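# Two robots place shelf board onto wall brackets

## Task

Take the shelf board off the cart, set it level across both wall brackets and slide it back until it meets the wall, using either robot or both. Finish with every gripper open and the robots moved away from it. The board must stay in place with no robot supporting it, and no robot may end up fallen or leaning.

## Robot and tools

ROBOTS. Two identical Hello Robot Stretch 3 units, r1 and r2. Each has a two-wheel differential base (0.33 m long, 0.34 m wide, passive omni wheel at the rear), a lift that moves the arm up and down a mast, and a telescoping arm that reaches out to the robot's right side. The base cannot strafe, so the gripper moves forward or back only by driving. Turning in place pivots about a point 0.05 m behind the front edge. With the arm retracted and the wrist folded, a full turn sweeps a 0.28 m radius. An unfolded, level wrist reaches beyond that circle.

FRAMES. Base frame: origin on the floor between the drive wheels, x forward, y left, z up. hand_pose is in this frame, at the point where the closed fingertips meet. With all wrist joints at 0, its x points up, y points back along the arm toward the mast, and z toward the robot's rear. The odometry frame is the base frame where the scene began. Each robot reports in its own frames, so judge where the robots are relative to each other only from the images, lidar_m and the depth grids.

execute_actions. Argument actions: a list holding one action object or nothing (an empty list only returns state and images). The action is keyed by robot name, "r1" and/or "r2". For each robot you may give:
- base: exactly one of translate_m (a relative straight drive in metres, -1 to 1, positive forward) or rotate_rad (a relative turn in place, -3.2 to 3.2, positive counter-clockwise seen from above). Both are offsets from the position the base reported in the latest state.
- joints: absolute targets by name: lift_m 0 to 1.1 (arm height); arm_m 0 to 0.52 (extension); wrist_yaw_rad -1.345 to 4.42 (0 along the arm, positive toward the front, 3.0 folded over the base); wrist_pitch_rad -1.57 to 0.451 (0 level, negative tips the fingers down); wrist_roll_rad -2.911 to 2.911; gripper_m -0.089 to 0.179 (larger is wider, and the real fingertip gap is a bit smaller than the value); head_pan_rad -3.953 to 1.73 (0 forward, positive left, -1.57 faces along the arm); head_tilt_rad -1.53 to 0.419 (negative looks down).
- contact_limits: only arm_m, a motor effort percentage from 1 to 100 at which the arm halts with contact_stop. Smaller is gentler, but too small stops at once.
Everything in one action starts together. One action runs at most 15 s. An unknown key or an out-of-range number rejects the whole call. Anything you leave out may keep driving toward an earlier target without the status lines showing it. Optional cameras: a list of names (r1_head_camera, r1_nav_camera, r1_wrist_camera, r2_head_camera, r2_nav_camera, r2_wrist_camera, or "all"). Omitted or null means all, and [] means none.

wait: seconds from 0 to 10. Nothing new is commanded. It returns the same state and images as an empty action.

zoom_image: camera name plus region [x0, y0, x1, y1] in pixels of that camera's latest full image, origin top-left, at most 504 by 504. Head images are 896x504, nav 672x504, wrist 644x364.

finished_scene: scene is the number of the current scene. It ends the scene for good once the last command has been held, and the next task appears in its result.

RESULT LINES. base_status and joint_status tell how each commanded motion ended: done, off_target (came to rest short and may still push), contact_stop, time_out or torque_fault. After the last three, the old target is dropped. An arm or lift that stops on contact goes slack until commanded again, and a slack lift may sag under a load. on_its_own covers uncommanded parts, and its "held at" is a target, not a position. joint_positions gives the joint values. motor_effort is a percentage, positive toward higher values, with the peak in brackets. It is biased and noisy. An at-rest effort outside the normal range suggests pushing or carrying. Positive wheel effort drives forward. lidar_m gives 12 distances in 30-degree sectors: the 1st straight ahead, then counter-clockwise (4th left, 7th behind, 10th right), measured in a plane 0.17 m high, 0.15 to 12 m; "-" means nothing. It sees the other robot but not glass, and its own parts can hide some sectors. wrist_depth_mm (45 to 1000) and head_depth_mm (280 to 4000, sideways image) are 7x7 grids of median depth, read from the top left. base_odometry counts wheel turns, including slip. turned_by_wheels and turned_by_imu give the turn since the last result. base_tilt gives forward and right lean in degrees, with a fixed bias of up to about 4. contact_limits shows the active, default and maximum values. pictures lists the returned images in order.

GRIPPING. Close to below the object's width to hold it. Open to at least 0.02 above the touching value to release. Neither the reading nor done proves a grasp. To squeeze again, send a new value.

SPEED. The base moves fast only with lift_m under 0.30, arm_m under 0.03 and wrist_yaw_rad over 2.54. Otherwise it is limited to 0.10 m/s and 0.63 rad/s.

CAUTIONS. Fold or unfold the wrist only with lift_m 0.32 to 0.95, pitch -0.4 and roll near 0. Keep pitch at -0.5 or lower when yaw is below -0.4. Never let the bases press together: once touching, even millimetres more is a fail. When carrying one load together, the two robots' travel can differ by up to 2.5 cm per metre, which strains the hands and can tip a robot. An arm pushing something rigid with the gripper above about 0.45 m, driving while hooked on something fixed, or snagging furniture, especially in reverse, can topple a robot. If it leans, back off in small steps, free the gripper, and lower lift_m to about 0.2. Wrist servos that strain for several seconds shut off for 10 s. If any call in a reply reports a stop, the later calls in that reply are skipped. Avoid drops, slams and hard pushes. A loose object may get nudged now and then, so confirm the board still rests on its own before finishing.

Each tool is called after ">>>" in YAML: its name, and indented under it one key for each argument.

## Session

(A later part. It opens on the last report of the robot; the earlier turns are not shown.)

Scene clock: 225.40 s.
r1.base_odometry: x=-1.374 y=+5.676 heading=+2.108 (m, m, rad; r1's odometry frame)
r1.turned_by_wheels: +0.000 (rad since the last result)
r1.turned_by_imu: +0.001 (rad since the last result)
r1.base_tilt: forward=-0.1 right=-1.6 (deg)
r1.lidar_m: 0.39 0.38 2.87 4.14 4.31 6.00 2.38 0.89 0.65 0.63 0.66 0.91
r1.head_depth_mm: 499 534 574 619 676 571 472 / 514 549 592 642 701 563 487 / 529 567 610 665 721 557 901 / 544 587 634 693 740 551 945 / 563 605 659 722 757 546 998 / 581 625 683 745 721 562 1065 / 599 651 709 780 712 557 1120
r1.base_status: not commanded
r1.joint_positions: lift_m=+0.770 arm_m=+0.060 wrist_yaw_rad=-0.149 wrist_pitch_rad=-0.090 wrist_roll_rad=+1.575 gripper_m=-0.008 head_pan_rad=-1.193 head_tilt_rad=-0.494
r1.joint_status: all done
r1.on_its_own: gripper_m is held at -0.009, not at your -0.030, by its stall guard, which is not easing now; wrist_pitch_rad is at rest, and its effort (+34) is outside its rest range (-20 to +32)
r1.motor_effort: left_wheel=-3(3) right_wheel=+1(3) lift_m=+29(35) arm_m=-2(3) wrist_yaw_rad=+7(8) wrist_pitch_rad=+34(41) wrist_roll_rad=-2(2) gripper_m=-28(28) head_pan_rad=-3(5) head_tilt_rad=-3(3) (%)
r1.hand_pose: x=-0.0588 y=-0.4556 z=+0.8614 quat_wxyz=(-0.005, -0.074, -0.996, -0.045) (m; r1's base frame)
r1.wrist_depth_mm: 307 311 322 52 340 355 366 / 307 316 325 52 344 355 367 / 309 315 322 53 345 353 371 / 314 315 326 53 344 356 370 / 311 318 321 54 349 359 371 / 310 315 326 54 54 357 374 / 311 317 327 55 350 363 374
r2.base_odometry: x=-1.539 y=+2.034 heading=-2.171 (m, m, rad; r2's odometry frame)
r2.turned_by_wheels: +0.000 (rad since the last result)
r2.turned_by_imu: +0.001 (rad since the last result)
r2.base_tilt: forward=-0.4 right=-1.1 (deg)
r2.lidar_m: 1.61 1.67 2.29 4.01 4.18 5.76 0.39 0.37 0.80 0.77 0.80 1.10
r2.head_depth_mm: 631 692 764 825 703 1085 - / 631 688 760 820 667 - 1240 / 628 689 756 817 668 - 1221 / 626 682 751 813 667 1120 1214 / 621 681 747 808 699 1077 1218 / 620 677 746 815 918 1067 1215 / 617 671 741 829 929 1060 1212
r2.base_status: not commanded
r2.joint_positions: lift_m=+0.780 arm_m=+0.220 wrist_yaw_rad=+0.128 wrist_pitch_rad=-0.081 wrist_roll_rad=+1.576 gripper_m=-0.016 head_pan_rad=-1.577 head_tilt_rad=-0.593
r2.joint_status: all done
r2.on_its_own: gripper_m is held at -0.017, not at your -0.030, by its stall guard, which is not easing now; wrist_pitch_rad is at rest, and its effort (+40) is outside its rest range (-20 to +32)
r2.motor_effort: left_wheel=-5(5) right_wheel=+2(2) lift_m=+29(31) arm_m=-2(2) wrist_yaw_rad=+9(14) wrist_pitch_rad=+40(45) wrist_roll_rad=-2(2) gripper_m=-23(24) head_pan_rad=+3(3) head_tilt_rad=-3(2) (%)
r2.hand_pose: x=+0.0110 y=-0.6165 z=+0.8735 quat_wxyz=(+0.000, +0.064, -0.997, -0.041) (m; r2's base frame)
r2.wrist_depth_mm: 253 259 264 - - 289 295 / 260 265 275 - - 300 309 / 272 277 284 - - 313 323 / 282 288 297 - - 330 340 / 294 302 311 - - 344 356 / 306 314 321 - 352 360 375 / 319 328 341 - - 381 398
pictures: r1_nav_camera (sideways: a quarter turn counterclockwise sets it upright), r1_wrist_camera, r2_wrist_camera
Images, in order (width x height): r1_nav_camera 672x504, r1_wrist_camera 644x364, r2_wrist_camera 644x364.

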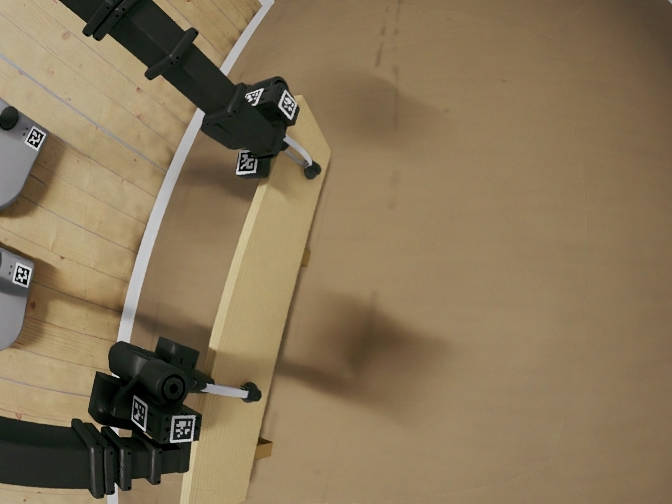

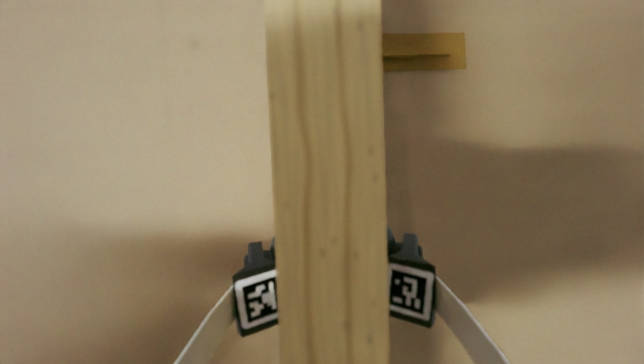

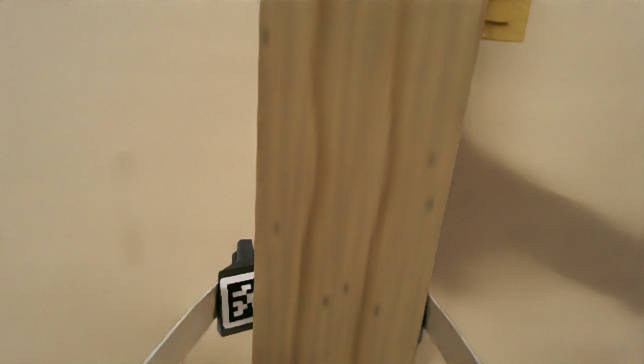

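>>> execute_actions:
  actions:
    - {"r1":{"joints":{"gripper_m":0.07}},"r2":{"joints":{"gripper_m":0.07}}}
  cameras: ["r1_nav_camera","r1_wrist_camera","r2_wrist_camera"]

>>> execute_actions:
  actions:
    - {"r1":{"joints":{"arm_m":0.0}},"r2":{"joints":{"arm_m":0.05}}}
  cameras: ["r1_nav_camera","r1_wrist_camera","r2_wrist_camera"]

Scene clock: 227.00 s.
r1.base_odometry: x=-1.374 y=+5.676 heading=+2.108 (m, m, rad; r1's odometry frame)
r1.turned_by_wheels: +0.000 (rad since the last result)
r1.turned_by_imu: +0.000 (rad since the last result)
r1.base_tilt: forward=-0.1 right=-1.7 (deg)
r1.lidar_m: 0.39 0.38 2.87 4.14 4.31 5.96 2.38 0.89 0.66 0.63 0.66 0.91
r1.head_depth_mm: 501 534 574 619 676 572 475 / 514 550 594 641 700 565 488 / 529 567 612 667 726 561 902 / 545 586 635 693 742 554 948 / 561 605 657 720 761 549 997 / 580 627 681 749 781 567 1060 / 599 652 709 779 698 579 1121
r1.base_status: not commanded
r1.joint_positions: lift_m=+0.770 arm_m=+0.060 wrist_yaw_rad=-0.142 wrist_pitch_rad=-0.039 wrist_roll_rad=+1.574 gripper_m=+0.070 head_pan_rad=-1.193 head_tilt_rad=-0.494
r1.joint_status: all done
r1.motor_effort: left_wheel=-2(3) right_wheel=+2(2) lift_m=+29(29) arm_m=-1(3) wrist_yaw_rad=+2(7) wrist_pitch_rad=+15(34) wrist_roll_rad=-2(2) gripper_m=-2(95) head_pan_rad=-3(4) head_tilt_rad=-3(4) (%)
r1.hand_pose: x=-0.0576 y=-0.4577 z=+0.8744 quat_wxyz=(-0.003, -0.071, -0.997, -0.020) (m; r1's base frame)
r1.wrist_depth_mm: 314 316 325 52 325 338 342 / 316 320 324 53 336 341 344 / 317 320 325 54 334 343 346 / 316 318 326 54 337 342 348 / 321 320 327 55 54 346 351 / 318 325 332 56 54 346 351 / 320 325 329 56 343 349 350
r2.base_odometry: x=-1.539 y=+2.034 heading=-2.171 (m, m, rad; r2's odometry frame)
r2.turned_by_wheels: +0.000 (rad since the last result)
r2.turned_by_imu: +0.000 (rad since the last result)
r2.base_tilt: forward=-0.4 right=-1.0 (deg)
r2.lidar_m: 1.61 1.67 2.29 4.01 4.19 5.74 0.39 0.37 0.79 0.77 0.80 1.09
r2.head_depth_mm: 634 692 763 838 710 1085 - / 630 691 761 833 674 - 1233 / 627 685 755 827 677 - 1219 / 624 683 753 824 677 1126 1225 / 622 678 748 819 682 1075 1221 / 620 676 745 827 883 1069 1218 / 616 672 741 827 924 1059 1212
r2.base_status: not commanded
r2.joint_positions: lift_m=+0.780 arm_m=+0.220 wrist_yaw_rad=+0.135 wrist_pitch_rad=-0.063 wrist_roll_rad=+1.575 gripper_m=+0.070 head_pan_rad=-1.577 head_tilt_rad=-0.593
r2.joint_status: all done
r2.motor_effort: left_wheel=-5(6) right_wheel=+3(3) lift_m=+30(31) arm_m=-2(2) wrist_yaw_rad=+4(10) wrist_pitch_rad=+31(41) wrist_roll_rad=-2(2) gripper_m=-4(89) head_pan_rad=+4(4) head_tilt_rad=-2(3) (%)
r2.hand_pose: x=+0.0128 y=-0.6171 z=+0.8783 quat_wxyz=(+0.000, +0.067, -0.997, -0.032) (m; r2's base frame)
r2.wrist_depth_mm: 254 257 265 269 - - 287 / 264 269 275 279 - - 300 / 275 279 286 291 - 310 317 / 285 290 299 305 - 325 332 / 298 304 311 318 - 340 349 / 309 315 329 332 - 358 368 / 325 335 345 351 - 374 388
pictures: r1_nav_camera (sideways: a quarter turn counterclockwise sets it upright), r1_wrist_camera, r2_wrist_camera
Images, in order (width x height): r1_nav_camera 672x504, r1_wrist_camera 644x364, r2_wrist_camera 644x364.

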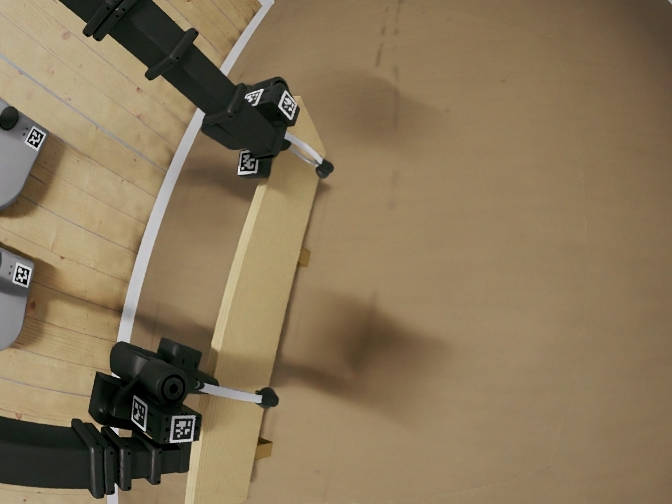

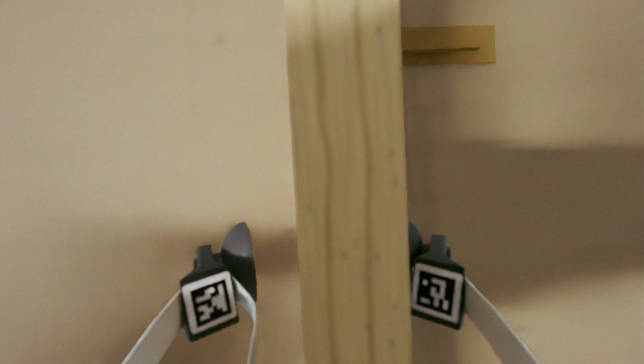

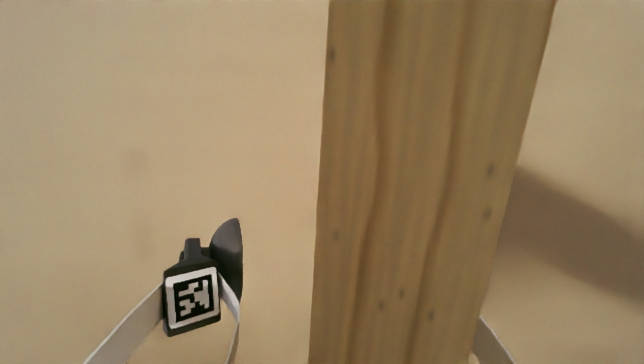

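Scene clock: 229.50 s.
r1.base_odometry: x=-1.374 y=+5.676 heading=+2.108 (m, m, rad; r1's odometry frame)
r1.turned_by_wheels: +0.000 (rad since the last result)
r1.turned_by_imu: +0.001 (rad since the last result)
r1.base_tilt: forward=-0.1 right=-1.7 (deg)
r1.lidar_m: 0.39 0.38 2.87 4.13 4.32 5.96 2.39 0.89 0.65 0.63 0.66 0.91
r1.head_depth_mm: 500 533 572 618 677 708 459 / 514 550 590 642 702 739 458 / 529 566 613 666 731 584 456 / 545 585 633 692 763 583 455 / 561 606 658 723 774 582 455 / 580 627 682 751 826 581 454 / 599 650 710 783 872 579 453
r1.base_status: not commanded
r1.joint_positions: lift_m=+0.770 arm_m=+0.000 wrist_yaw_rad=-0.140 wrist_pitch_rad=-0.031 wrist_roll_rad=+1.574 gripper_m=+0.070 head_pan_rad=-1.193 head_tilt_rad=-0.494
r1.joint_status: all done
r1.motor_effort: left_wheel=-2(3) right_wheel=+1(1) lift_m=+29(29) arm_m=-2(3) wrist_yaw_rad=+0(1) wrist_pitch_rad=+12(15) wrist_roll_rad=-1(2) gripper_m=-2(2) head_pan_rad=-4(3) head_tilt_rad=-4(3) (%)
r1.hand_pose: x=-0.0570 y=-0.3982 z=+0.8765 quat_wxyz=(-0.002, -0.070, -0.997, -0.016) (m; r1's base frame)
r1.wrist_depth_mm: 369 382 381 81 388 396 400 / 371 378 377 79 391 397 397 / 371 377 379 76 395 395 403 / 375 381 383 74 395 400 410 / 376 386 388 72 397 399 407 / 376 381 389 70 69 404 408 / 377 383 392 69 399 407 412
r2.base_odometry: x=-1.539 y=+2.034 heading=-2.171 (m, m, rad; r2's odometry frame)
r2.turned_by_wheels: +0.000 (rad since the last result)
r2.turned_by_imu: +0.001 (rad since the last result)
r2.base_tilt: forward=-0.5 right=-1.0 (deg)
r2.lidar_m: 1.61 1.67 2.29 4.01 4.19 5.77 0.39 0.37 0.80 0.77 0.80 1.09
r2.head_depth_mm: 632 692 762 851 645 542 1225 / 630 688 758 846 653 527 - / 627 688 756 835 659 514 - / 625 681 752 839 905 500 - / 623 679 750 833 905 503 1205 / 619 677 743 828 901 508 1219 / 615 677 743 825 929 1018 1218
r2.base_status: not commanded
r2.joint_positions: lift_m=+0.780 arm_m=+0.050 wrist_yaw_rad=+0.133 wrist_pitch_rad=-0.061 wrist_roll_rad=+1.573 gripper_m=+0.070 head_pan_rad=-1.577 head_tilt_rad=-0.593
r2.joint_status: all done
r2.motor_effort: left_wheel=-5(5) right_wheel=+4(4) lift_m=+31(31) arm_m=-4(2) wrist_yaw_rad=+5(6) wrist_pitch_rad=+30(30) wrist_roll_rad=-1(2) gripper_m=-4(5) head_pan_rad=+3(3) head_tilt_rad=-3(2) (%)
r2.hand_pose: x=+0.0123 y=-0.4474 z=+0.8786 quat_wxyz=(+0.001, +0.066, -0.997, -0.031) (m; r2's base frame)
r2.wrist_depth_mm: 401 408 413 48 47 444 453 / 415 427 436 48 47 465 476 / 428 443 449 48 47 482 499 / 447 457 469 49 48 502 521 / 468 477 483 49 48 534 548 / 488 499 523 49 48 564 575 / 518 530 542 50 49 595 608
pictures: r1_nav_camera (sideways: a quarter turn counterclockwise sets it upright), r1_wrist_camera, r2_wrist_camera
Images, in order (width x height): r1_nav_camera 672x504, r1_wrist_camera 644x364, r2_wrist_camera 644x364.

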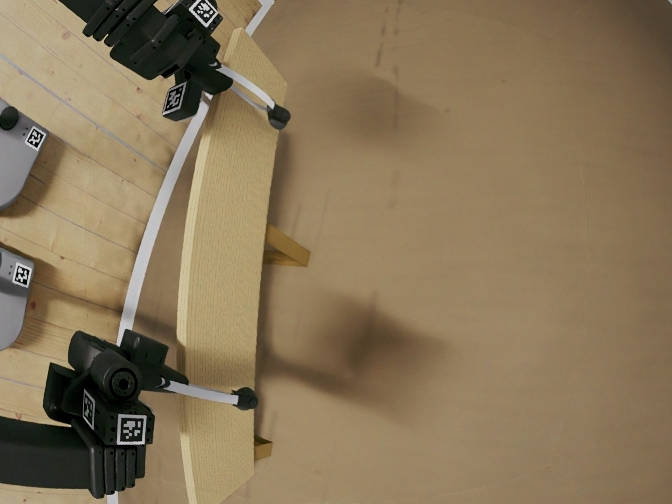

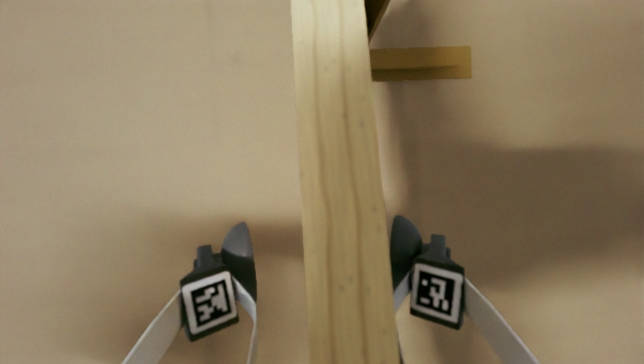

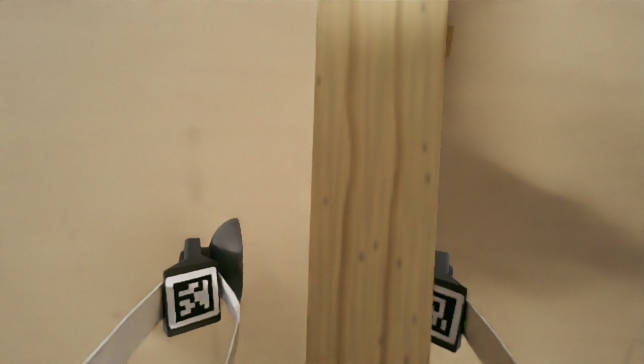

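>>> execute_actions:
  actions:
    - {"r1":{"joints":{"arm_m":0.07}},"r2":{"joints":{"arm_m":0.23}}}
  cameras: ["r1_wrist_camera","r2_wrist_camera"]

>>> execute_actions:
  actions:
    - {"r1":{"joints":{"gripper_m":0.16}},"r2":{"joints":{"gripper_m":0.16}}}
  cameras: ["r1_wrist_camera","r2_wrist_camera"]

>>> execute_actions:
  actions:
    - {"r1":{"joints":{"arm_m":0.0}},"r2":{"joints":{"arm_m":0.05}}}
  cameras: ["r1_nav_camera","r1_wrist_camera","r2_wrist_camera"]

Scene clock: 232.47 s.
r1.base_odometry: x=-1.374 y=+5.676 heading=+2.108 (m, m, rad; r1's odometry frame)
r1.turned_by_wheels: +0.000 (rad since the last result)
r1.turned_by_imu: +0.001 (rad since the last result)
r1.base_tilt: forward=-0.1 right=-1.7 (deg)
r1.lidar_m: 0.39 0.38 2.86 4.13 4.31 6.00 2.38 0.88 0.65 0.63 0.66 0.91
r1.head_depth_mm: 500 536 572 622 676 562 485 / 513 552 593 642 697 557 856 / 527 569 612 666 717 553 903 / 546 586 635 692 739 549 950 / 563 607 658 719 759 566 1003 / 580 626 681 747 742 586 1063 / 601 651 708 781 694 580 1122
r1.base_status: not commanded
r1.joint_positions: lift_m=+0.770 arm_m=+0.070 wrist_yaw_rad=-0.142 wrist_pitch_rad=-0.025 wrist_roll_rad=+1.574 gripper_m=+0.070 head_pan_rad=-1.193 head_tilt_rad=-0.494
r1.joint_status: all done
r1.motor_effort: left_wheel=-2(2) right_wheel=+2(2) lift_m=+29(29) arm_m=+3(4) wrist_yaw_rad=+2(4) wrist_pitch_rad=+10(14) wrist_roll_rad=-1(2) gripper_m=-1(3) head_pan_rad=-4(4) head_tilt_rad=-3(4) (%)
r1.hand_pose: x=-0.0576 y=-0.4676 z=+0.8779 quat_wxyz=(-0.002, -0.071, -0.997, -0.013) (m; r1's base frame)
r1.wrist_depth_mm: 307 313 315 80 319 322 330 / 310 312 315 81 325 330 332 / 309 313 318 81 323 328 333 / 311 315 314 81 324 332 333 / 311 317 319 81 328 328 336 / 313 317 323 81 80 333 333 / 315 316 325 82 329 332 336
r2.base_odometry: x=-1.539 y=+2.034 heading=-2.171 (m, m, rad; r2's odometry frame)
r2.turned_by_wheels: +0.000 (rad since the last result)
r2.turned_by_imu: +0.001 (rad since the last result)
r2.base_tilt: forward=-0.5 right=-1.0 (deg)
r2.lidar_m: 1.61 1.68 2.29 4.01 4.17 5.74 0.39 0.37 0.80 0.77 0.80 1.09
r2.head_depth_mm: 632 694 765 823 703 1082 - / 629 691 760 819 671 - 1231 / 629 687 756 817 672 1139 1218 / 625 684 753 821 674 1128 1222 / 623 681 747 820 717 1074 1224 / 620 679 745 829 724 1063 1222 / 619 674 740 828 927 1067 1218
r2.base_status: not commanded
r2.joint_positions: lift_m=+0.780 arm_m=+0.230 wrist_yaw_rad=+0.147 wrist_pitch_rad=-0.062 wrist_roll_rad=+1.573 gripper_m=+0.070 head_pan_rad=-1.577 head_tilt_rad=-0.593
r2.joint_status: all done
r2.motor_effort: left_wheel=-2(5) right_wheel=-1(4) lift_m=+31(31) arm_m=+3(5) wrist_yaw_rad=-7(8) wrist_pitch_rad=+30(30) wrist_roll_rad=-1(1) gripper_m=-4(4) head_pan_rad=+4(4) head_tilt_rad=-4(3) (%)
r2.hand_pose: x=+0.0159 y=-0.6261 z=+0.8785 quat_wxyz=(+0.001, +0.073, -0.997, -0.031) (m; r2's base frame)
r2.wrist_depth_mm: 244 248 254 259 - - 279 / 254 259 265 270 - 285 292 / 265 271 276 282 - 300 304 / 278 282 290 295 - 314 321 / 290 296 303 310 - 329 339 / 304 307 321 326 - 348 355 / 317 329 338 342 - 368 377
pictures: r1_wrist_camera, r2_wrist_camera
Images, in order (width x height): r1_wrist_camera 644x364, r2_wrist_camera 644x364.

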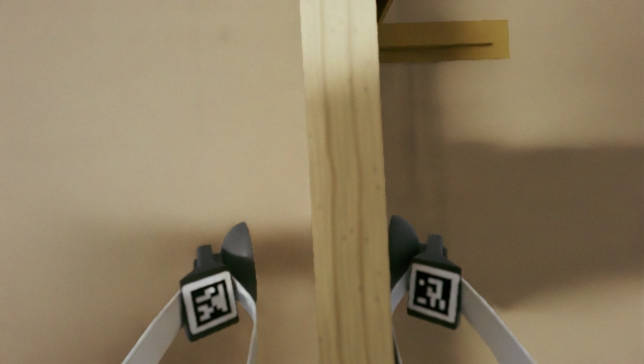

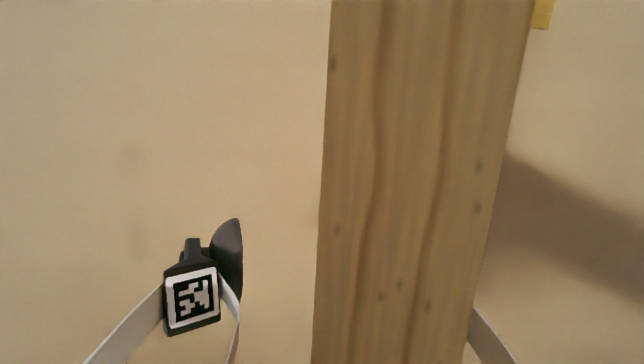

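Scene clock: 233.87 s.
r1.base_odometry: x=-1.374 y=+5.676 heading=+2.108 (m, m, rad; r1's odometry frame)
r1.turned_by_wheels: +0.000 (rad since the last result)
r1.turned_by_imu: +0.000 (rad since the last result)
r1.base_tilt: forward=-0.2 right=-1.7 (deg)
r1.lidar_m: 0.39 0.38 2.88 4.13 4.30 5.94 2.39 0.89 0.65 0.63 0.66 0.91
r1.head_depth_mm: 500 536 573 621 676 575 490 / 514 551 590 644 697 573 850 / 529 568 613 666 716 572 900 / 545 584 636 693 738 569 947 / 561 605 658 719 760 566 999 / 581 626 681 750 738 583 1052 / 599 649 706 778 712 582 1122
r1.base_status: not commanded
r1.joint_positions: lift_m=+0.770 arm_m=+0.070 wrist_yaw_rad=-0.142 wrist_pitch_rad=-0.023 wrist_roll_rad=+1.574 gripper_m=+0.160 head_pan_rad=-1.193 head_tilt_rad=-0.494
r1.joint_status: all done
r1.motor_effort: left_wheel=-2(2) right_wheel=+3(2) lift_m=+29(29) arm_m=+2(3) wrist_yaw_rad=+2(2) wrist_pitch_rad=+9(10) wrist_roll_rad=-2(2) gripper_m=+1(98) head_pan_rad=-4(4) head_tilt_rad=-3(4) (%)
r1.hand_pose: x=-0.0576 y=-0.4677 z=+0.8785 quat_wxyz=(-0.002, -0.071, -0.997, -0.012) (m; r1's base frame)
r1.wrist_depth_mm: 311 310 314 316 77 322 328 / 309 313 315 317 77 327 332 / 311 314 314 318 78 328 327 / 307 313 315 322 78 326 333 / 308 314 318 320 78 327 336 / 313 318 321 322 78 329 338 / - 319 325 323 79 334 338
r2.base_odometry: x=-1.539 y=+2.034 heading=-2.171 (m, m, rad; r2's odometry frame)
r2.turned_by_wheels: +0.000 (rad since the last result)
r2.turned_by_imu: +0.000 (rad since the last result)
r2.base_tilt: forward=-0.4 right=-1.0 (deg)
r2.lidar_m: 1.61 1.67 2.29 4.01 4.18 5.79 0.39 0.37 0.79 0.77 0.80 1.09
r2.head_depth_mm: 632 694 763 823 723 1087 - / 631 691 760 823 693 - 1232 / 627 689 755 821 697 1142 1222 / 625 680 750 822 697 1128 1225 / 623 681 749 817 699 1081 1225 / 620 676 749 825 883 1063 1227 / 618 675 742 826 928 1066 1210
r2.base_status: not commanded
r2.joint_positions: lift_m=+0.780 arm_m=+0.230 wrist_yaw_rad=+0.146 wrist_pitch_rad=-0.063 wrist_roll_rad=+1.573 gripper_m=+0.160 head_pan_rad=-1.577 head_tilt_rad=-0.593
r2.joint_status: all done
r2.motor_effort: left_wheel=-2(2) right_wheel=-1(1) lift_m=+31(30) arm_m=+3(3) wrist_yaw_rad=-6(6) wrist_pitch_rad=+31(31) wrist_roll_rad=-1(1) gripper_m=-4(90) head_pan_rad=+3(3) head_tilt_rad=-3(3) (%)
r2.hand_pose: x=+0.0156 y=-0.6262 z=+0.8782 quat_wxyz=(+0.001, +0.073, -0.997, -0.032) (m; r2's base frame)
r2.wrist_depth_mm: 244 250 255 261 69 - - / 254 260 267 271 66 - - / 266 272 275 281 65 - - / 277 283 287 290 67 - - / 288 295 302 304 65 - - / - 312 318 321 63 - - / 324 328 335 337 61 - -
pictures: r1_wrist_camera, r2_wrist_camera
Images, in order (width x height): r1_wrist_camera 644x364, r2_wrist_camera 644x364.

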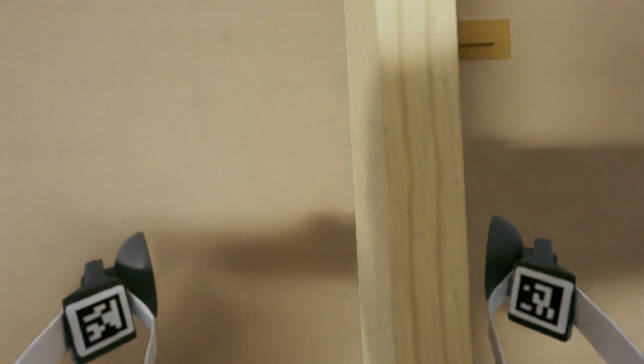

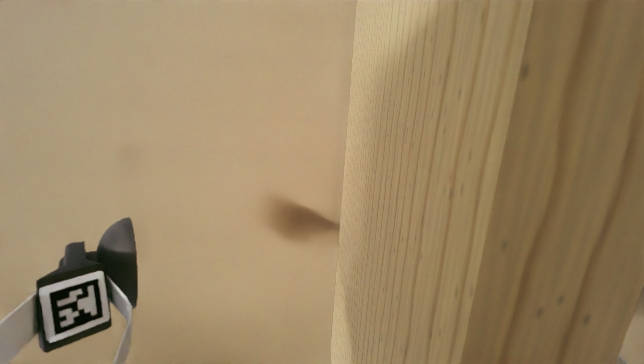

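Scene clock: 236.43 s.
r1.base_odometry: x=-1.374 y=+5.676 heading=+2.108 (m, m, rad; r1's odometry frame)
r1.turned_by_wheels: +0.000 (rad since the last result)
r1.turned_by_imu: +0.001 (rad since the last result)
r1.base_tilt: forward=-0.2 right=-1.7 (deg)
r1.lidar_m: 0.39 0.38 2.87 4.13 4.29 5.98 2.38 0.89 0.65 0.63 0.66 0.91
r1.head_depth_mm: 500 535 575 621 675 585 495 / 514 551 592 642 699 584 508 / 530 568 612 664 727 586 522 / 546 586 634 693 747 585 941 / 561 605 658 719 764 585 1005 / 580 627 685 746 802 586 1058 / 600 651 710 784 828 586 1118
r1.base_status: not commanded
r1.joint_positions: lift_m=+0.770 arm_m=+0.000 wrist_yaw_rad=-0.142 wrist_pitch_rad=-0.022 wrist_roll_rad=+1.574 gripper_m=+0.160 head_pan_rad=-1.193 head_tilt_rad=-0.494
r1.joint_status: all done
r1.motor_effort: left_wheel=-2(2) right_wheel=+1(2) lift_m=+29(29) arm_m=-2(2) wrist_yaw_rad=+1(1) wrist_pitch_rad=+9(9) wrist_roll_rad=-2(2) gripper_m=+0(0) head_pan_rad=-3(3) head_tilt_rad=-4(4) (%)
r1.hand_pose: x=-0.0575 y=-0.3984 z=+0.8787 quat_wxyz=(-0.002, -0.071, -0.997, -0.011) (m; r1's base frame)
r1.wrist_depth_mm: 374 374 382 381 142 394 398 / 374 379 385 394 147 395 396 / 374 378 381 383 150 398 404 / 375 380 384 387 137 398 401 / 379 384 382 392 140 400 405 / 382 385 385 394 144 399 401 / 380 383 387 395 134 403 408
r2.base_odometry: x=-1.539 y=+2.034 heading=-2.171 (m, m, rad; r2's odometry frame)
r2.turned_by_wheels: +0.000 (rad since the last result)
r2.turned_by_imu: +0.000 (rad since the last result)
r2.base_tilt: forward=-0.5 right=-1.1 (deg)
r2.lidar_m: 1.61 1.67 2.30 4.03 4.18 5.69 0.39 0.37 0.80 0.77 0.80 1.09
r2.head_depth_mm: 634 692 765 839 685 1111 1223 / 630 688 759 837 660 1092 - / 627 687 757 829 664 1096 - / 627 688 756 837 665 1059 - / 623 682 749 831 664 1074 1227 / 619 678 744 829 718 1070 1215 / 616 674 741 830 924 1065 1212
r2.base_status: not commanded
r2.joint_positions: lift_m=+0.780 arm_m=+0.050 wrist_yaw_rad=+0.138 wrist_pitch_rad=-0.023 wrist_roll_rad=+1.573 gripper_m=+0.160 head_pan_rad=-1.577 head_tilt_rad=-0.593
r2.joint_status: all done
r2.motor_effort: left_wheel=-3(3) right_wheel=+2(3) lift_m=+30(31) arm_m=-3(3) wrist_yaw_rad=+1(5) wrist_pitch_rad=+11(34) wrist_roll_rad=-1(1) gripper_m=+0(6) head_pan_rad=+3(3) head_tilt_rad=-3(2) (%)
r2.hand_pose: x=+0.0139 y=-0.4485 z=+0.8884 quat_wxyz=(+0.000, +0.069, -0.998, -0.012) (m; r2's base frame)
r2.wrist_depth_mm: 413 409 417 421 190 432 441 / 423 431 439 435 186 453 461 / 444 445 453 455 214 472 476 / 464 469 472 475 210 495 503 / 481 491 500 493 207 516 523 / - 519 514 522 526 534 544 / 543 538 547 546 554 574 580
pictures: r1_nav_camera (sideways: a quarter turn counterclockwise sets it upright), r1_wrist_camera, r2_wrist_camera
Images, in order (width x height): r1_nav_camera 672x504, r1_wrist_camera 644x364, r2_wrist_camera 644x364.

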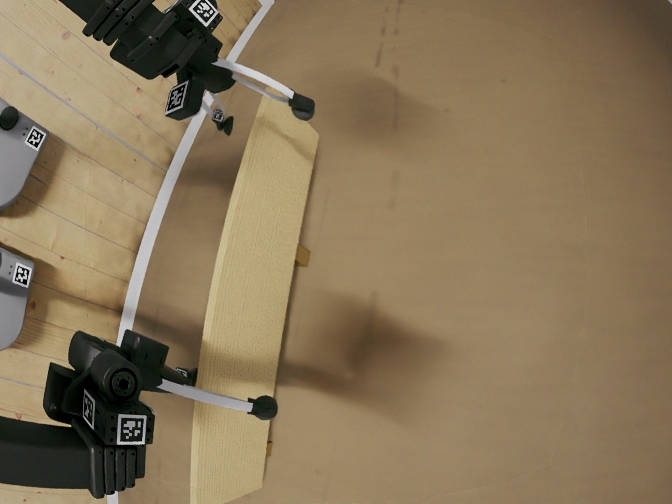

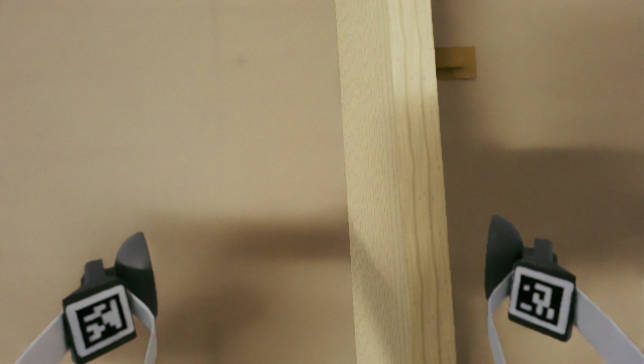

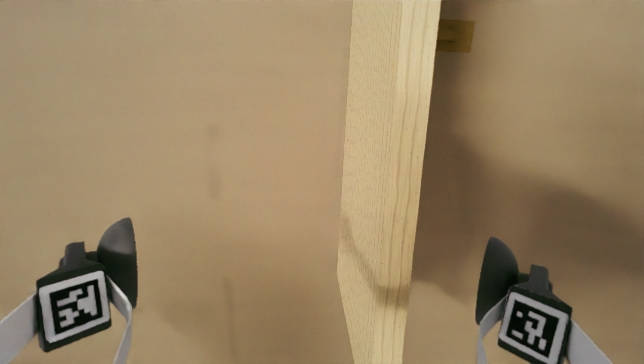

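>>> execute_actions:
  actions:
    - {"r1":{"joints":{"lift_m":0.74,"arm_m":0.04}},"r2":{"joints":{"lift_m":0.74,"arm_m":0.13}}}
  cameras: ["r1_wrist_camera","r2_wrist_camera"]

>>> execute_actions:
  actions:
    - {"r1":{"joints":{"gripper_m":0.0}},"r2":{"joints":{"gripper_m":0.0}}}
  cameras: ["r1_wrist_camera","r2_wrist_camera"]

>>> execute_actions:
  actions:
    - {"r1":{"joints":{"arm_m":0.14},"contact_limits":{"arm_m":15}},"r2":{"joints":{"arm_m":0.23},"contact_limits":{"arm_m":15}}}
  cameras: ["r1_nav_camera","r1_wrist_camera","r2_wrist_camera"]

Scene clock: 238.77 s.
r1.base_odometry: x=-1.374 y=+5.676 heading=+2.108 (m, m, rad; r1's odometry frame)
r1.turned_by_wheels: +0.000 (rad since the last result)
r1.turned_by_imu: +0.001 (rad since the last result)
r1.base_tilt: forward=-0.2 right=-1.7 (deg)
r1.lidar_m: 0.39 0.38 2.88 4.13 4.28 5.96 2.38 0.89 0.65 0.63 0.66 0.91
r1.head_depth_mm: 500 535 573 622 677 585 495 / 515 550 593 641 702 584 509 / 529 570 614 665 726 586 522 / 546 587 636 693 748 587 943 / 562 605 657 722 770 585 998 / 579 628 683 751 801 586 1059 / 600 649 711 783 830 586 1116
r1.base_status: not commanded
r1.joint_positions: lift_m=+0.740 arm_m=+0.040 wrist_yaw_rad=-0.141 wrist_pitch_rad=-0.022 wrist_roll_rad=+1.574 gripper_m=+0.160 head_pan_rad=-1.193 head_tilt_rad=-0.494
r1.joint_status: all done
r1.motor_effort: left_wheel=-2(2) right_wheel=+2(1) lift_m=+22(22) arm_m=+3(5) wrist_yaw_rad=+1(1) wrist_pitch_rad=+8(8) wrist_roll_rad=-2(2) gripper_m=+1(0) head_pan_rad=-5(4) head_tilt_rad=-3(4) (%)
r1.hand_pose: x=-0.0574 y=-0.4377 z=+0.8490 quat_wxyz=(-0.002, -0.071, -0.997, -0.011) (m; r1's base frame)
r1.wrist_depth_mm: 337 340 342 117 351 354 358 / 339 340 346 134 354 360 359 / 338 340 348 158 353 358 365 / 341 343 343 192 357 356 360 / 337 345 353 247 359 365 365 / 340 347 351 351 358 361 365 / - 348 352 352 358 362 366
r2.base_odometry: x=-1.539 y=+2.034 heading=-2.171 (m, m, rad; r2's odometry frame)
r2.turned_by_wheels: +0.000 (rad since the last result)
r2.turned_by_imu: +0.001 (rad since the last result)
r2.base_tilt: forward=-0.4 right=-1.1 (deg)
r2.lidar_m: 1.61 1.67 2.30 4.02 4.16 5.76 0.39 0.37 0.80 0.77 0.80 1.09
r2.head_depth_mm: 632 692 765 839 683 1089 - / 629 691 760 833 662 1056 - / 628 688 757 828 665 1049 - / 627 683 753 838 665 1047 1220 / 623 682 750 832 666 1079 1221 / 621 677 744 832 717 1072 1221 / 618 673 742 825 926 1062 1208
r2.base_status: not commanded
r2.joint_positions: lift_m=+0.740 arm_m=+0.130 wrist_yaw_rad=+0.139 wrist_pitch_rad=-0.022 wrist_roll_rad=+1.573 gripper_m=+0.160 head_pan_rad=-1.577 head_tilt_rad=-0.593
r2.joint_status: all done
r2.motor_effort: left_wheel=-2(3) right_wheel=+2(2) lift_m=+25(31) arm_m=+3(3) wrist_yaw_rad=+0(1) wrist_pitch_rad=+11(11) wrist_roll_rad=-1(1) gripper_m=+1(0) head_pan_rad=+4(3) head_tilt_rad=-2(3) (%)
r2.hand_pose: x=+0.0139 y=-0.5279 z=+0.8489 quat_wxyz=(+0.000, +0.069, -0.998, -0.011) (m; r2's base frame)
r2.wrist_depth_mm: 341 343 348 129 349 355 362 / 352 358 362 114 369 372 377 / 368 371 373 102 384 389 394 / 383 390 390 97 403 409 414 / 398 406 410 100 419 430 433 / - 427 428 104 440 445 453 / 451 447 450 108 465 475 477
pictures: r1_wrist_camera, r2_wrist_camera
Images, in order (width x height): r1_wrist_camera 644x364, r2_wrist_camera 644x364.

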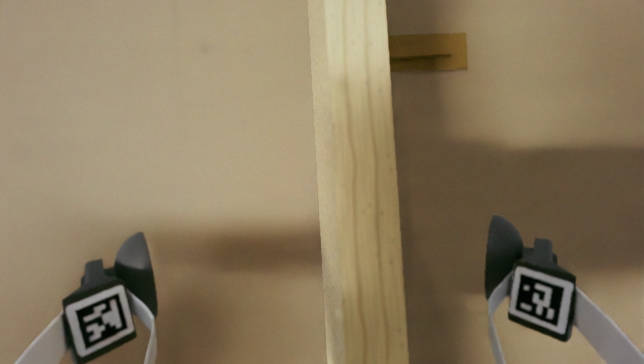

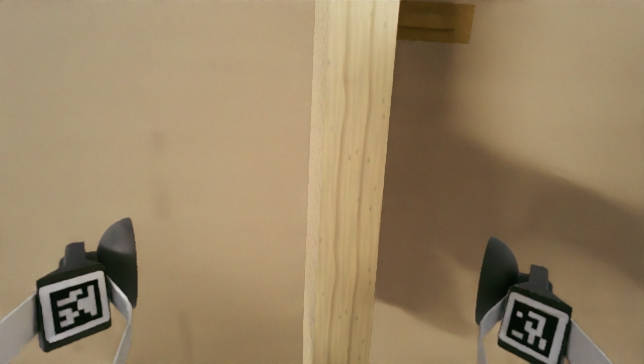

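Scene clock: 240.87 s.
r1.base_odometry: x=-1.374 y=+5.676 heading=+2.108 (m, m, rad; r1's odometry frame)
r1.turned_by_wheels: +0.000 (rad since the last result)
r1.turned_by_imu: +0.000 (rad since the last result)
r1.base_tilt: forward=-0.1 right=-1.6 (deg)
r1.lidar_m: 0.39 0.38 2.86 4.14 4.29 5.98 2.38 0.89 0.65 0.63 0.66 0.91
r1.head_depth_mm: 500 535 573 621 673 582 490 / 513 551 592 643 701 581 502 / 528 568 613 666 723 581 516 / 544 586 636 691 745 581 943 / 563 606 660 720 768 579 999 / 578 627 681 749 804 580 1061 / 596 648 707 783 829 579 1123
r1.base_status: not commanded
r1.joint_positions: lift_m=+0.740 arm_m=+0.040 wrist_yaw_rad=-0.141 wrist_pitch_rad=-0.053 wrist_roll_rad=+1.574 gripper_m=+0.001 head_pan_rad=-1.193 head_tilt_rad=-0.494
r1.joint_status: all done
r1.motor_effort: left_wheel=-2(2) right_wheel=+2(2) lift_m=+26(26) arm_m=+3(3) wrist_yaw_rad=+1(2) wrist_pitch_rad=+20(21) wrist_roll_rad=-2(2) gripper_m=-20(99) head_pan_rad=-3(3) head_tilt_rad=-4(3) (%)
r1.hand_pose: x=-0.0573 y=-0.4368 z=+0.8410 quat_wxyz=(-0.003, -0.071, -0.997, -0.027) (m; r1's base frame)
r1.wrist_depth_mm: 332 334 341 99 352 361 369 / 332 337 345 98 359 365 368 / 336 339 340 97 355 362 373 / 336 341 344 97 362 365 373 / 332 340 346 96 362 368 374 / 335 341 346 95 358 371 382 / 336 341 349 95 366 369 381
r2.base_odometry: x=-1.539 y=+2.034 heading=-2.171 (m, m, rad; r2's odometry frame)
r2.turned_by_wheels: +0.000 (rad since the last result)
r2.turned_by_imu: +0.001 (rad since the last result)
r2.base_tilt: forward=-0.5 right=-1.1 (deg)
r2.lidar_m: 1.61 1.67 2.29 4.01 4.17 5.76 0.39 0.37 0.80 0.77 0.80 1.10
r2.head_depth_mm: 632 692 764 839 679 1092 - / 631 690 759 835 677 1054 - / 627 687 756 826 654 1042 - / 627 685 753 838 684 1051 1222 / 624 680 749 830 660 1077 1223 / 621 680 747 830 714 1067 1222 / 618 673 741 825 927 1061 1209
r2.base_status: not commanded
r2.joint_positions: lift_m=+0.740 arm_m=+0.130 wrist_yaw_rad=+0.139 wrist_pitch_rad=-0.037 wrist_roll_rad=+1.573 gripper_m=+0.001 head_pan_rad=-1.577 head_tilt_rad=-0.593
r2.joint_status: all done
r2.motor_effort: left_wheel=-3(3) right_wheel=+2(2) lift_m=+26(26) arm_m=+2(3) wrist_yaw_rad=+0(1) wrist_pitch_rad=+18(18) wrist_roll_rad=-1(1) gripper_m=-13(94) head_pan_rad=+3(4) head_tilt_rad=-3(3) (%)
r2.hand_pose: x=+0.0140 y=-0.5274 z=+0.8451 quat_wxyz=(+0.000, +0.070, -0.997, -0.019) (m; r2's base frame)
r2.wrist_depth_mm: 336 340 345 88 352 358 368 / 350 350 357 90 371 377 385 / 364 373 377 93 388 393 398 / 379 387 391 97 404 408 421 / 395 401 412 100 423 435 442 / 417 422 - 103 447 458 464 / 439 443 455 107 477 479 490
pictures: r1_wrist_camera, r2_wrist_camera
Images, in order (width x height): r1_wrist_camera 644x364, r2_wrist_camera 644x364.

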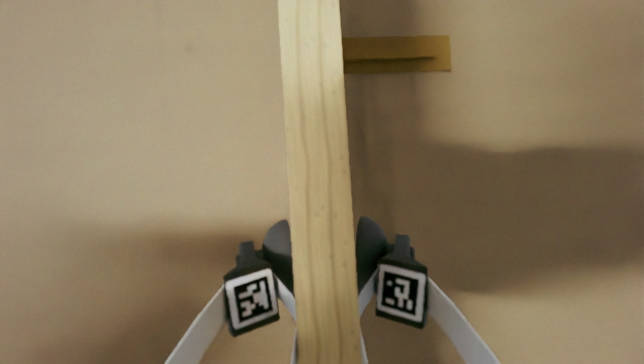

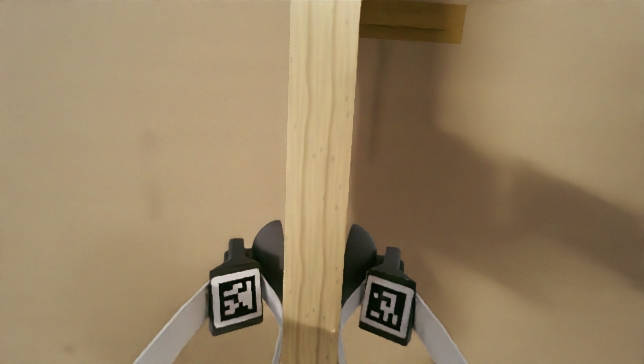

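Scene clock: 242.87 s.
r1.base_odometry: x=-1.374 y=+5.676 heading=+2.108 (m, m, rad; r1's odometry frame)
r1.turned_by_wheels: +0.000 (rad since the last result)
r1.turned_by_imu: +0.000 (rad since the last result)
r1.base_tilt: forward=-0.1 right=-1.8 (deg)
r1.lidar_m: 0.39 0.38 2.86 4.13 4.32 5.93 2.39 0.89 0.65 0.63 0.66 0.91
r1.head_depth_mm: 501 536 577 620 670 578 - / 516 552 594 643 689 576 857 / 531 569 614 669 713 595 903 / 547 587 635 694 729 613 946 / 563 607 661 722 740 637 1004 / 581 629 684 749 739 927 1055 / 602 652 713 782 737 966 1127
r1.base_status: not commanded
r1.joint_positions: lift_m=+0.740 arm_m=+0.138 wrist_yaw_rad=-0.146 wrist_pitch_rad=-0.059 wrist_roll_rad=+1.574 gripper_m=+0.001 head_pan_rad=-1.193 head_tilt_rad=-0.494
r1.joint_status: all done
r1.on_its_own: arm_m is at rest, and its effort (+15) is outside its rest range (-14 to +14)
r1.motor_effort: left_wheel=-3(11) right_wheel=+0(2) lift_m=+26(26) arm_m=+15(15) wrist_yaw_rad=+5(6) wrist_pitch_rad=+23(28) wrist_roll_rad=-2(2) gripper_m=-17(20) head_pan_rad=-3(4) head_tilt_rad=-3(3) (%)
r1.contact_limits: arm_m 15 (drawing in: default 17, maximum 28; extending or still: default 23, maximum 38)
r1.hand_pose: x=-0.0584 y=-0.5348 z=+0.8393 quat_wxyz=(-0.003, -0.073, -0.997, -0.030) (m; r1's base frame)
r1.wrist_depth_mm: 240 245 249 59 256 267 273 / 240 245 249 59 260 270 275 / 242 246 252 59 261 271 276 / 241 247 251 60 264 269 274 / 244 247 253 60 265 268 275 / 244 249 251 60 270 272 277 / 247 248 254 60 267 273 279
r2.base_odometry: x=-1.539 y=+2.034 heading=-2.171 (m, m, rad; r2's odometry frame)
r2.turned_by_wheels: +0.000 (rad since the last result)
r2.turned_by_imu: +0.001 (rad since the last result)
r2.base_tilt: forward=-0.5 right=-1.2 (deg)
r2.lidar_m: 1.61 1.68 2.30 4.01 4.13 5.76 0.39 0.37 0.80 0.77 0.80 1.10
r2.head_depth_mm: 634 695 767 829 967 1094 - / 630 691 761 824 731 - 1234 / 629 689 756 817 718 - 1225 / 627 685 755 814 733 1120 1226 / 625 680 750 808 938 1077 1226 / 622 678 748 817 917 1069 1222 / 619 675 745 828 927 1059 1209
r2.base_status: not commanded
r2.joint_positions: lift_m=+0.740 arm_m=+0.229 wrist_yaw_rad=+0.157 wrist_pitch_rad=-0.032 wrist_roll_rad=+1.573 gripper_m=+0.001 head_pan_rad=-1.577 head_tilt_rad=-0.593
r2.joint_status: all done
r2.on_its_own: wrist_yaw_rad is at rest, and its effort (-14) is outside its rest range (-12 to +12)
r2.motor_effort: left_wheel=+0(4) right_wheel=+0(7) lift_m=+27(27) arm_m=+12(11) wrist_yaw_rad=-14(14) wrist_pitch_rad=+16(19) wrist_roll_rad=-1(1) gripper_m=-12(14) head_pan_rad=+2(3) head_tilt_rad=-1(3) (%)
r2.contact_limits: arm_m 15 (drawing in: default 20, maximum 33; extending or still: default 27, maximum 45)
r2.hand_pose: x=+0.0186 y=-0.6259 z=+0.8461 quat_wxyz=(+0.000, +0.078, -0.997, -0.017) (m; r2's base frame)
r2.wrist_depth_mm: 250 252 256 78 263 268 271 / 260 262 267 82 275 278 284 / 272 275 281 85 287 295 298 / 284 287 292 90 302 309 313 / 299 301 306 94 318 325 330 / 313 317 - 99 335 341 348 / 331 334 345 106 358 364 368
pictures: r1_nav_camera (sideways: a quarter turn counterclockwise sets it upright), r1_wrist_camera, r2_wrist_camera
Images, in order (width x height): r1_nav_camera 672x504, r1_wrist_camera 644x364, r2_wrist_camera 644x364.

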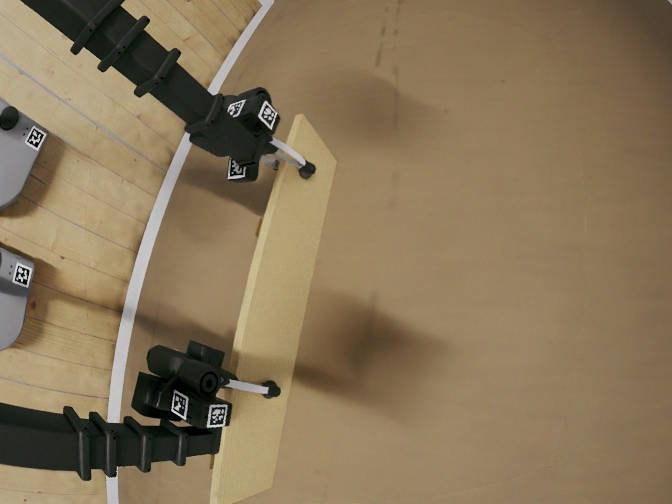

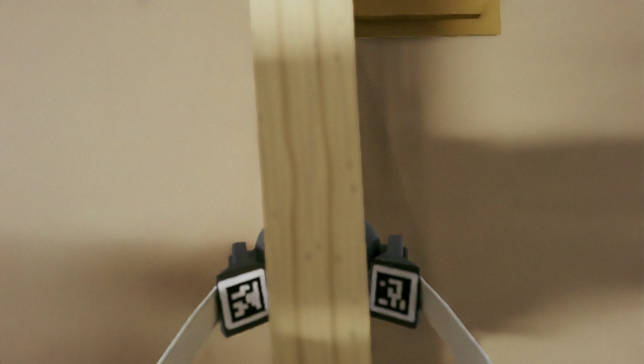

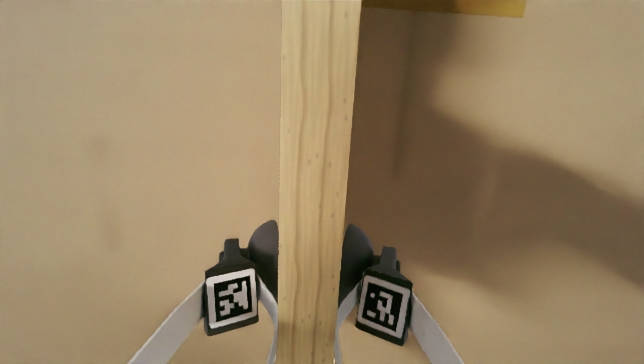

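>>> execute_actions:
  actions:
    - {"r1":{"joints":{"gripper_m":0.16}},"r2":{"joints":{"gripper_m":0.16}}}
  cameras: ["r1_wrist_camera","r2_wrist_camera"]

>>> execute_actions:
  actions:
    - {"r1":{"joints":{"arm_m":0.0}},"r2":{"joints":{"arm_m":0.0}}}
  cameras: ["r1_nav_camera","r1_wrist_camera","r2_wrist_camera"]

Scene clock: 245.17 s.
r1.base_odometry: x=-1.374 y=+5.676 heading=+2.108 (m, m, rad; r1's odometry frame)
r1.turned_by_wheels: +0.000 (rad since the last result)
r1.turned_by_imu: +0.001 (rad since the last result)
r1.base_tilt: forward=-0.2 right=-1.7 (deg)
r1.lidar_m: 0.39 0.38 2.86 4.13 4.31 5.95 2.39 0.89 0.65 0.63 0.66 0.91
r1.head_depth_mm: 501 533 574 620 667 586 - / 513 550 593 644 689 583 854 / 528 568 615 667 708 603 900 / 546 584 636 691 728 621 947 / 560 604 659 719 740 642 996 / 579 629 682 748 744 932 1062 / 598 649 708 781 715 679 1126
r1.base_status: not commanded
r1.joint_positions: lift_m=+0.740 arm_m=+0.140 wrist_yaw_rad=-0.142 wrist_pitch_rad=-0.023 wrist_roll_rad=+1.574 gripper_m=+0.160 head_pan_rad=-1.193 head_tilt_rad=-0.494
r1.joint_status: all done
r1.motor_effort: left_wheel=-2(3) right_wheel=+1(1) lift_m=+28(28) arm_m=+4(16) wrist_yaw_rad=+2(5) wrist_pitch_rad=+9(25) wrist_roll_rad=-1(1) gripper_m=+1(98) head_pan_rad=-4(3) head_tilt_rad=-3(3) (%)
r1.hand_pose: x=-0.0576 y=-0.5376 z=+0.8486 quat_wxyz=(-0.002, -0.071, -0.997, -0.012) (m; r1's base frame)
r1.wrist_depth_mm: 243 245 247 105 55 256 258 / 242 243 248 121 55 257 258 / 243 244 250 141 55 257 259 / 246 246 250 171 56 259 262 / 244 249 251 216 56 257 264 / 244 252 251 252 56 258 265 / - 251 253 253 56 263 264
r2.base_odometry: x=-1.539 y=+2.034 heading=-2.171 (m, m, rad; r2's odometry frame)
r2.turned_by_wheels: +0.000 (rad since the last result)
r2.turned_by_imu: +0.001 (rad since the last result)
r2.base_tilt: forward=-0.4 right=-1.1 (deg)
r2.lidar_m: 1.61 1.67 2.30 4.02 4.18 5.74 0.39 0.37 0.80 0.77 0.80 1.09
r2.head_depth_mm: 633 692 764 826 963 1084 - / 631 689 760 824 741 - 1235 / 629 688 757 814 710 - 1221 / 627 682 752 816 714 1125 1222 / 623 681 753 809 746 1081 1221 / 621 681 747 816 917 1071 1219 / 618 673 743 827 929 1063 1220
r2.base_status: not commanded
r2.joint_positions: lift_m=+0.740 arm_m=+0.230 wrist_yaw_rad=+0.143 wrist_pitch_rad=-0.023 wrist_roll_rad=+1.573 gripper_m=+0.160 head_pan_rad=-1.577 head_tilt_rad=-0.593
r2.joint_status: all done
r2.motor_effort: left_wheel=-1(0) right_wheel=+1(2) lift_m=+27(27) arm_m=+3(12) wrist_yaw_rad=-3(15) wrist_pitch_rad=+11(17) wrist_roll_rad=-1(1) gripper_m=+1(91) head_pan_rad=+4(3) head_tilt_rad=-2(3) (%)
r2.hand_pose: x=+0.0150 y=-0.6277 z=+0.8485 quat_wxyz=(+0.000, +0.071, -0.997, -0.012) (m; r2's base frame)
r2.wrist_depth_mm: 251 252 256 111 256 264 268 / 259 263 267 99 270 277 280 / 272 275 277 90 284 287 292 / 283 288 290 89 296 302 307 / 294 299 303 93 311 316 321 / - 316 320 98 329 329 339 / 332 332 337 103 343 353 358
pictures: r1_wrist_camera, r2_wrist_camera
Images, in order (width x height): r1_wrist_camera 644x364, r2_wrist_camera 644x364.

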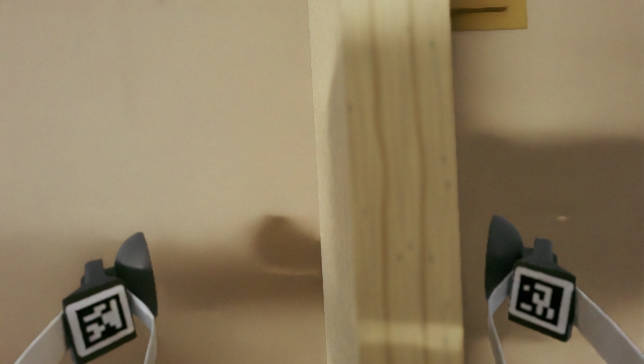

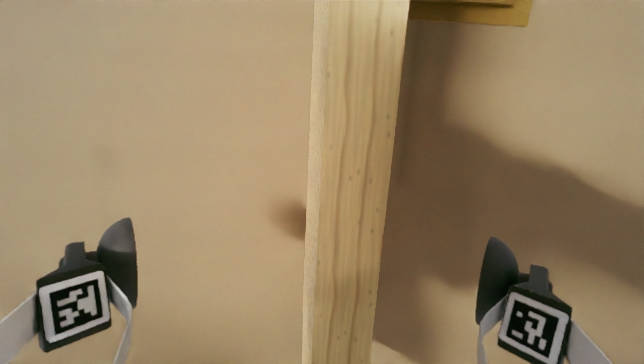

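Scene clock: 248.10 s.
r1.base_odometry: x=-1.374 y=+5.676 heading=+2.108 (m, m, rad; r1's odometry frame)
r1.turned_by_wheels: +0.000 (rad since the last result)
r1.turned_by_imu: +0.001 (rad since the last result)
r1.base_tilt: forward=-0.2 right=-1.7 (deg)
r1.lidar_m: 0.39 0.38 2.87 4.14 4.32 5.95 2.39 0.89 0.65 0.63 0.66 0.91
r1.head_depth_mm: 500 535 575 620 666 584 818 / 514 550 594 643 687 585 855 / 528 568 614 668 712 604 900 / 543 587 634 694 727 623 946 / 562 606 657 718 741 643 1001 / 579 627 681 749 745 925 1057 / 598 649 709 784 741 983 1123
r1.base_status: not commanded
r1.joint_positions: lift_m=+0.740 arm_m=+0.000 wrist_yaw_rad=-0.141 wrist_pitch_rad=-0.022 wrist_roll_rad=+1.574 gripper_m=+0.160 head_pan_rad=-1.193 head_tilt_rad=-0.494
r1.joint_status: all done
r1.motor_effort: left_wheel=-2(2) right_wheel=+1(0) lift_m=+28(28) arm_m=-3(5) wrist_yaw_rad=+1(2) wrist_pitch_rad=+9(9) wrist_roll_rad=-1(2) gripper_m=+1(1) head_pan_rad=-3(4) head_tilt_rad=-3(4) (%)
r1.hand_pose: x=-0.0574 y=-0.3984 z=+0.8488 quat_wxyz=(-0.002, -0.071, -0.997, -0.011) (m; r1's base frame)
r1.wrist_depth_mm: 369 378 383 378 390 392 399 / 373 374 382 381 390 395 400 / 373 384 384 383 391 400 396 / 377 384 386 387 393 397 405 / 382 381 383 393 396 399 404 / 380 389 391 389 395 400 400 / 380 386 391 392 401 404 409
r2.base_odometry: x=-1.539 y=+2.034 heading=-2.171 (m, m, rad; r2's odometry frame)
r2.turned_by_wheels: +0.000 (rad since the last result)
r2.turned_by_imu: +0.001 (rad since the last result)
r2.base_tilt: forward=-0.5 right=-1.1 (deg)
r2.lidar_m: 1.61 1.67 2.30 4.02 4.18 5.69 0.39 0.37 0.79 0.77 0.80 1.09
r2.head_depth_mm: 632 690 765 823 963 1106 1238 / 632 689 760 821 959 1101 1244 / 629 686 761 817 743 1096 1224 / 626 682 753 811 742 1091 1229 / 621 682 753 807 743 1085 1219 / 619 679 746 819 912 1074 1222 / 620 674 745 823 929 1060 1214
r2.base_status: not commanded
r2.joint_positions: lift_m=+0.740 arm_m=+0.001 wrist_yaw_rad=+0.141 wrist_pitch_rad=-0.022 wrist_roll_rad=+1.573 gripper_m=+0.160 head_pan_rad=-1.577 head_tilt_rad=-0.593
r2.joint_status: all done
r2.motor_effort: left_wheel=+0(1) right_wheel=+1(0) lift_m=+27(27) arm_m=-3(4) wrist_yaw_rad=-1(2) wrist_pitch_rad=+11(11) wrist_roll_rad=-1(1) gripper_m=+1(1) head_pan_rad=+3(4) head_tilt_rad=-4(2) (%)
r2.hand_pose: x=+0.0146 y=-0.3991 z=+0.8488 quat_wxyz=(+0.000, +0.070, -0.997, -0.011) (m; r2's base frame)
r2.wrist_depth_mm: 453 455 461 466 474 479 485 / 474 473 484 481 491 497 502 / 492 492 500 501 515 521 529 / 515 523 522 534 531 542 548 / 534 542 546 554 560 571 581 / - 581 572 588 592 591 618 / 594 599 607 607 612 626 638
pictures: r1_nav_camera (sideways: a quarter turn counterclockwise sets it upright), r1_wrist_camera, r2_wrist_camera
Images, in order (width x height): r1_nav_camera 672x504, r1_wrist_camera 644x364, r2_wrist_camera 644x364.

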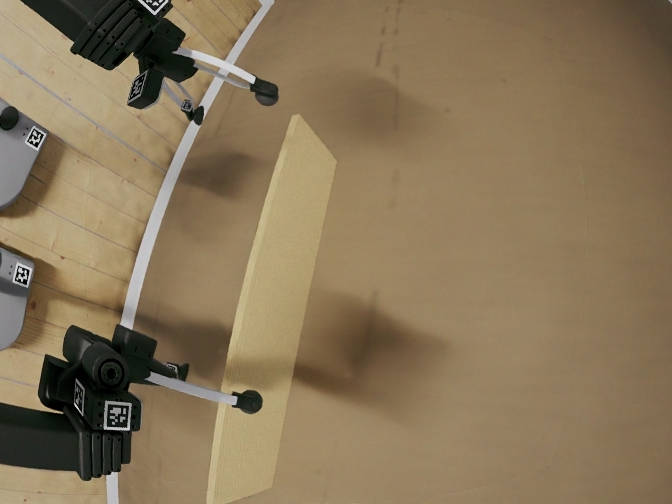

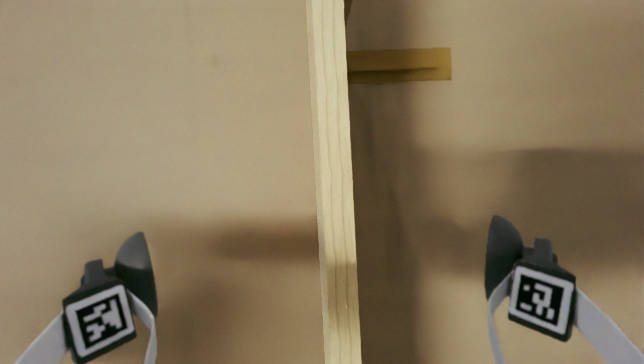

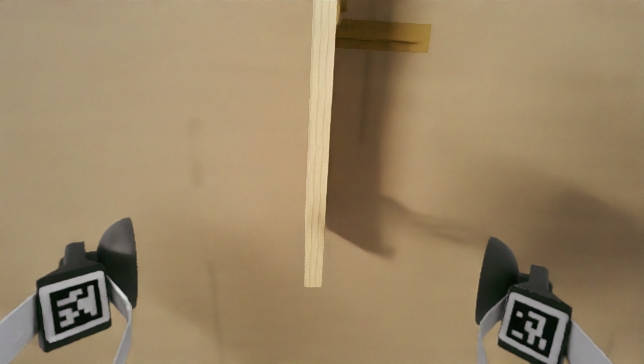

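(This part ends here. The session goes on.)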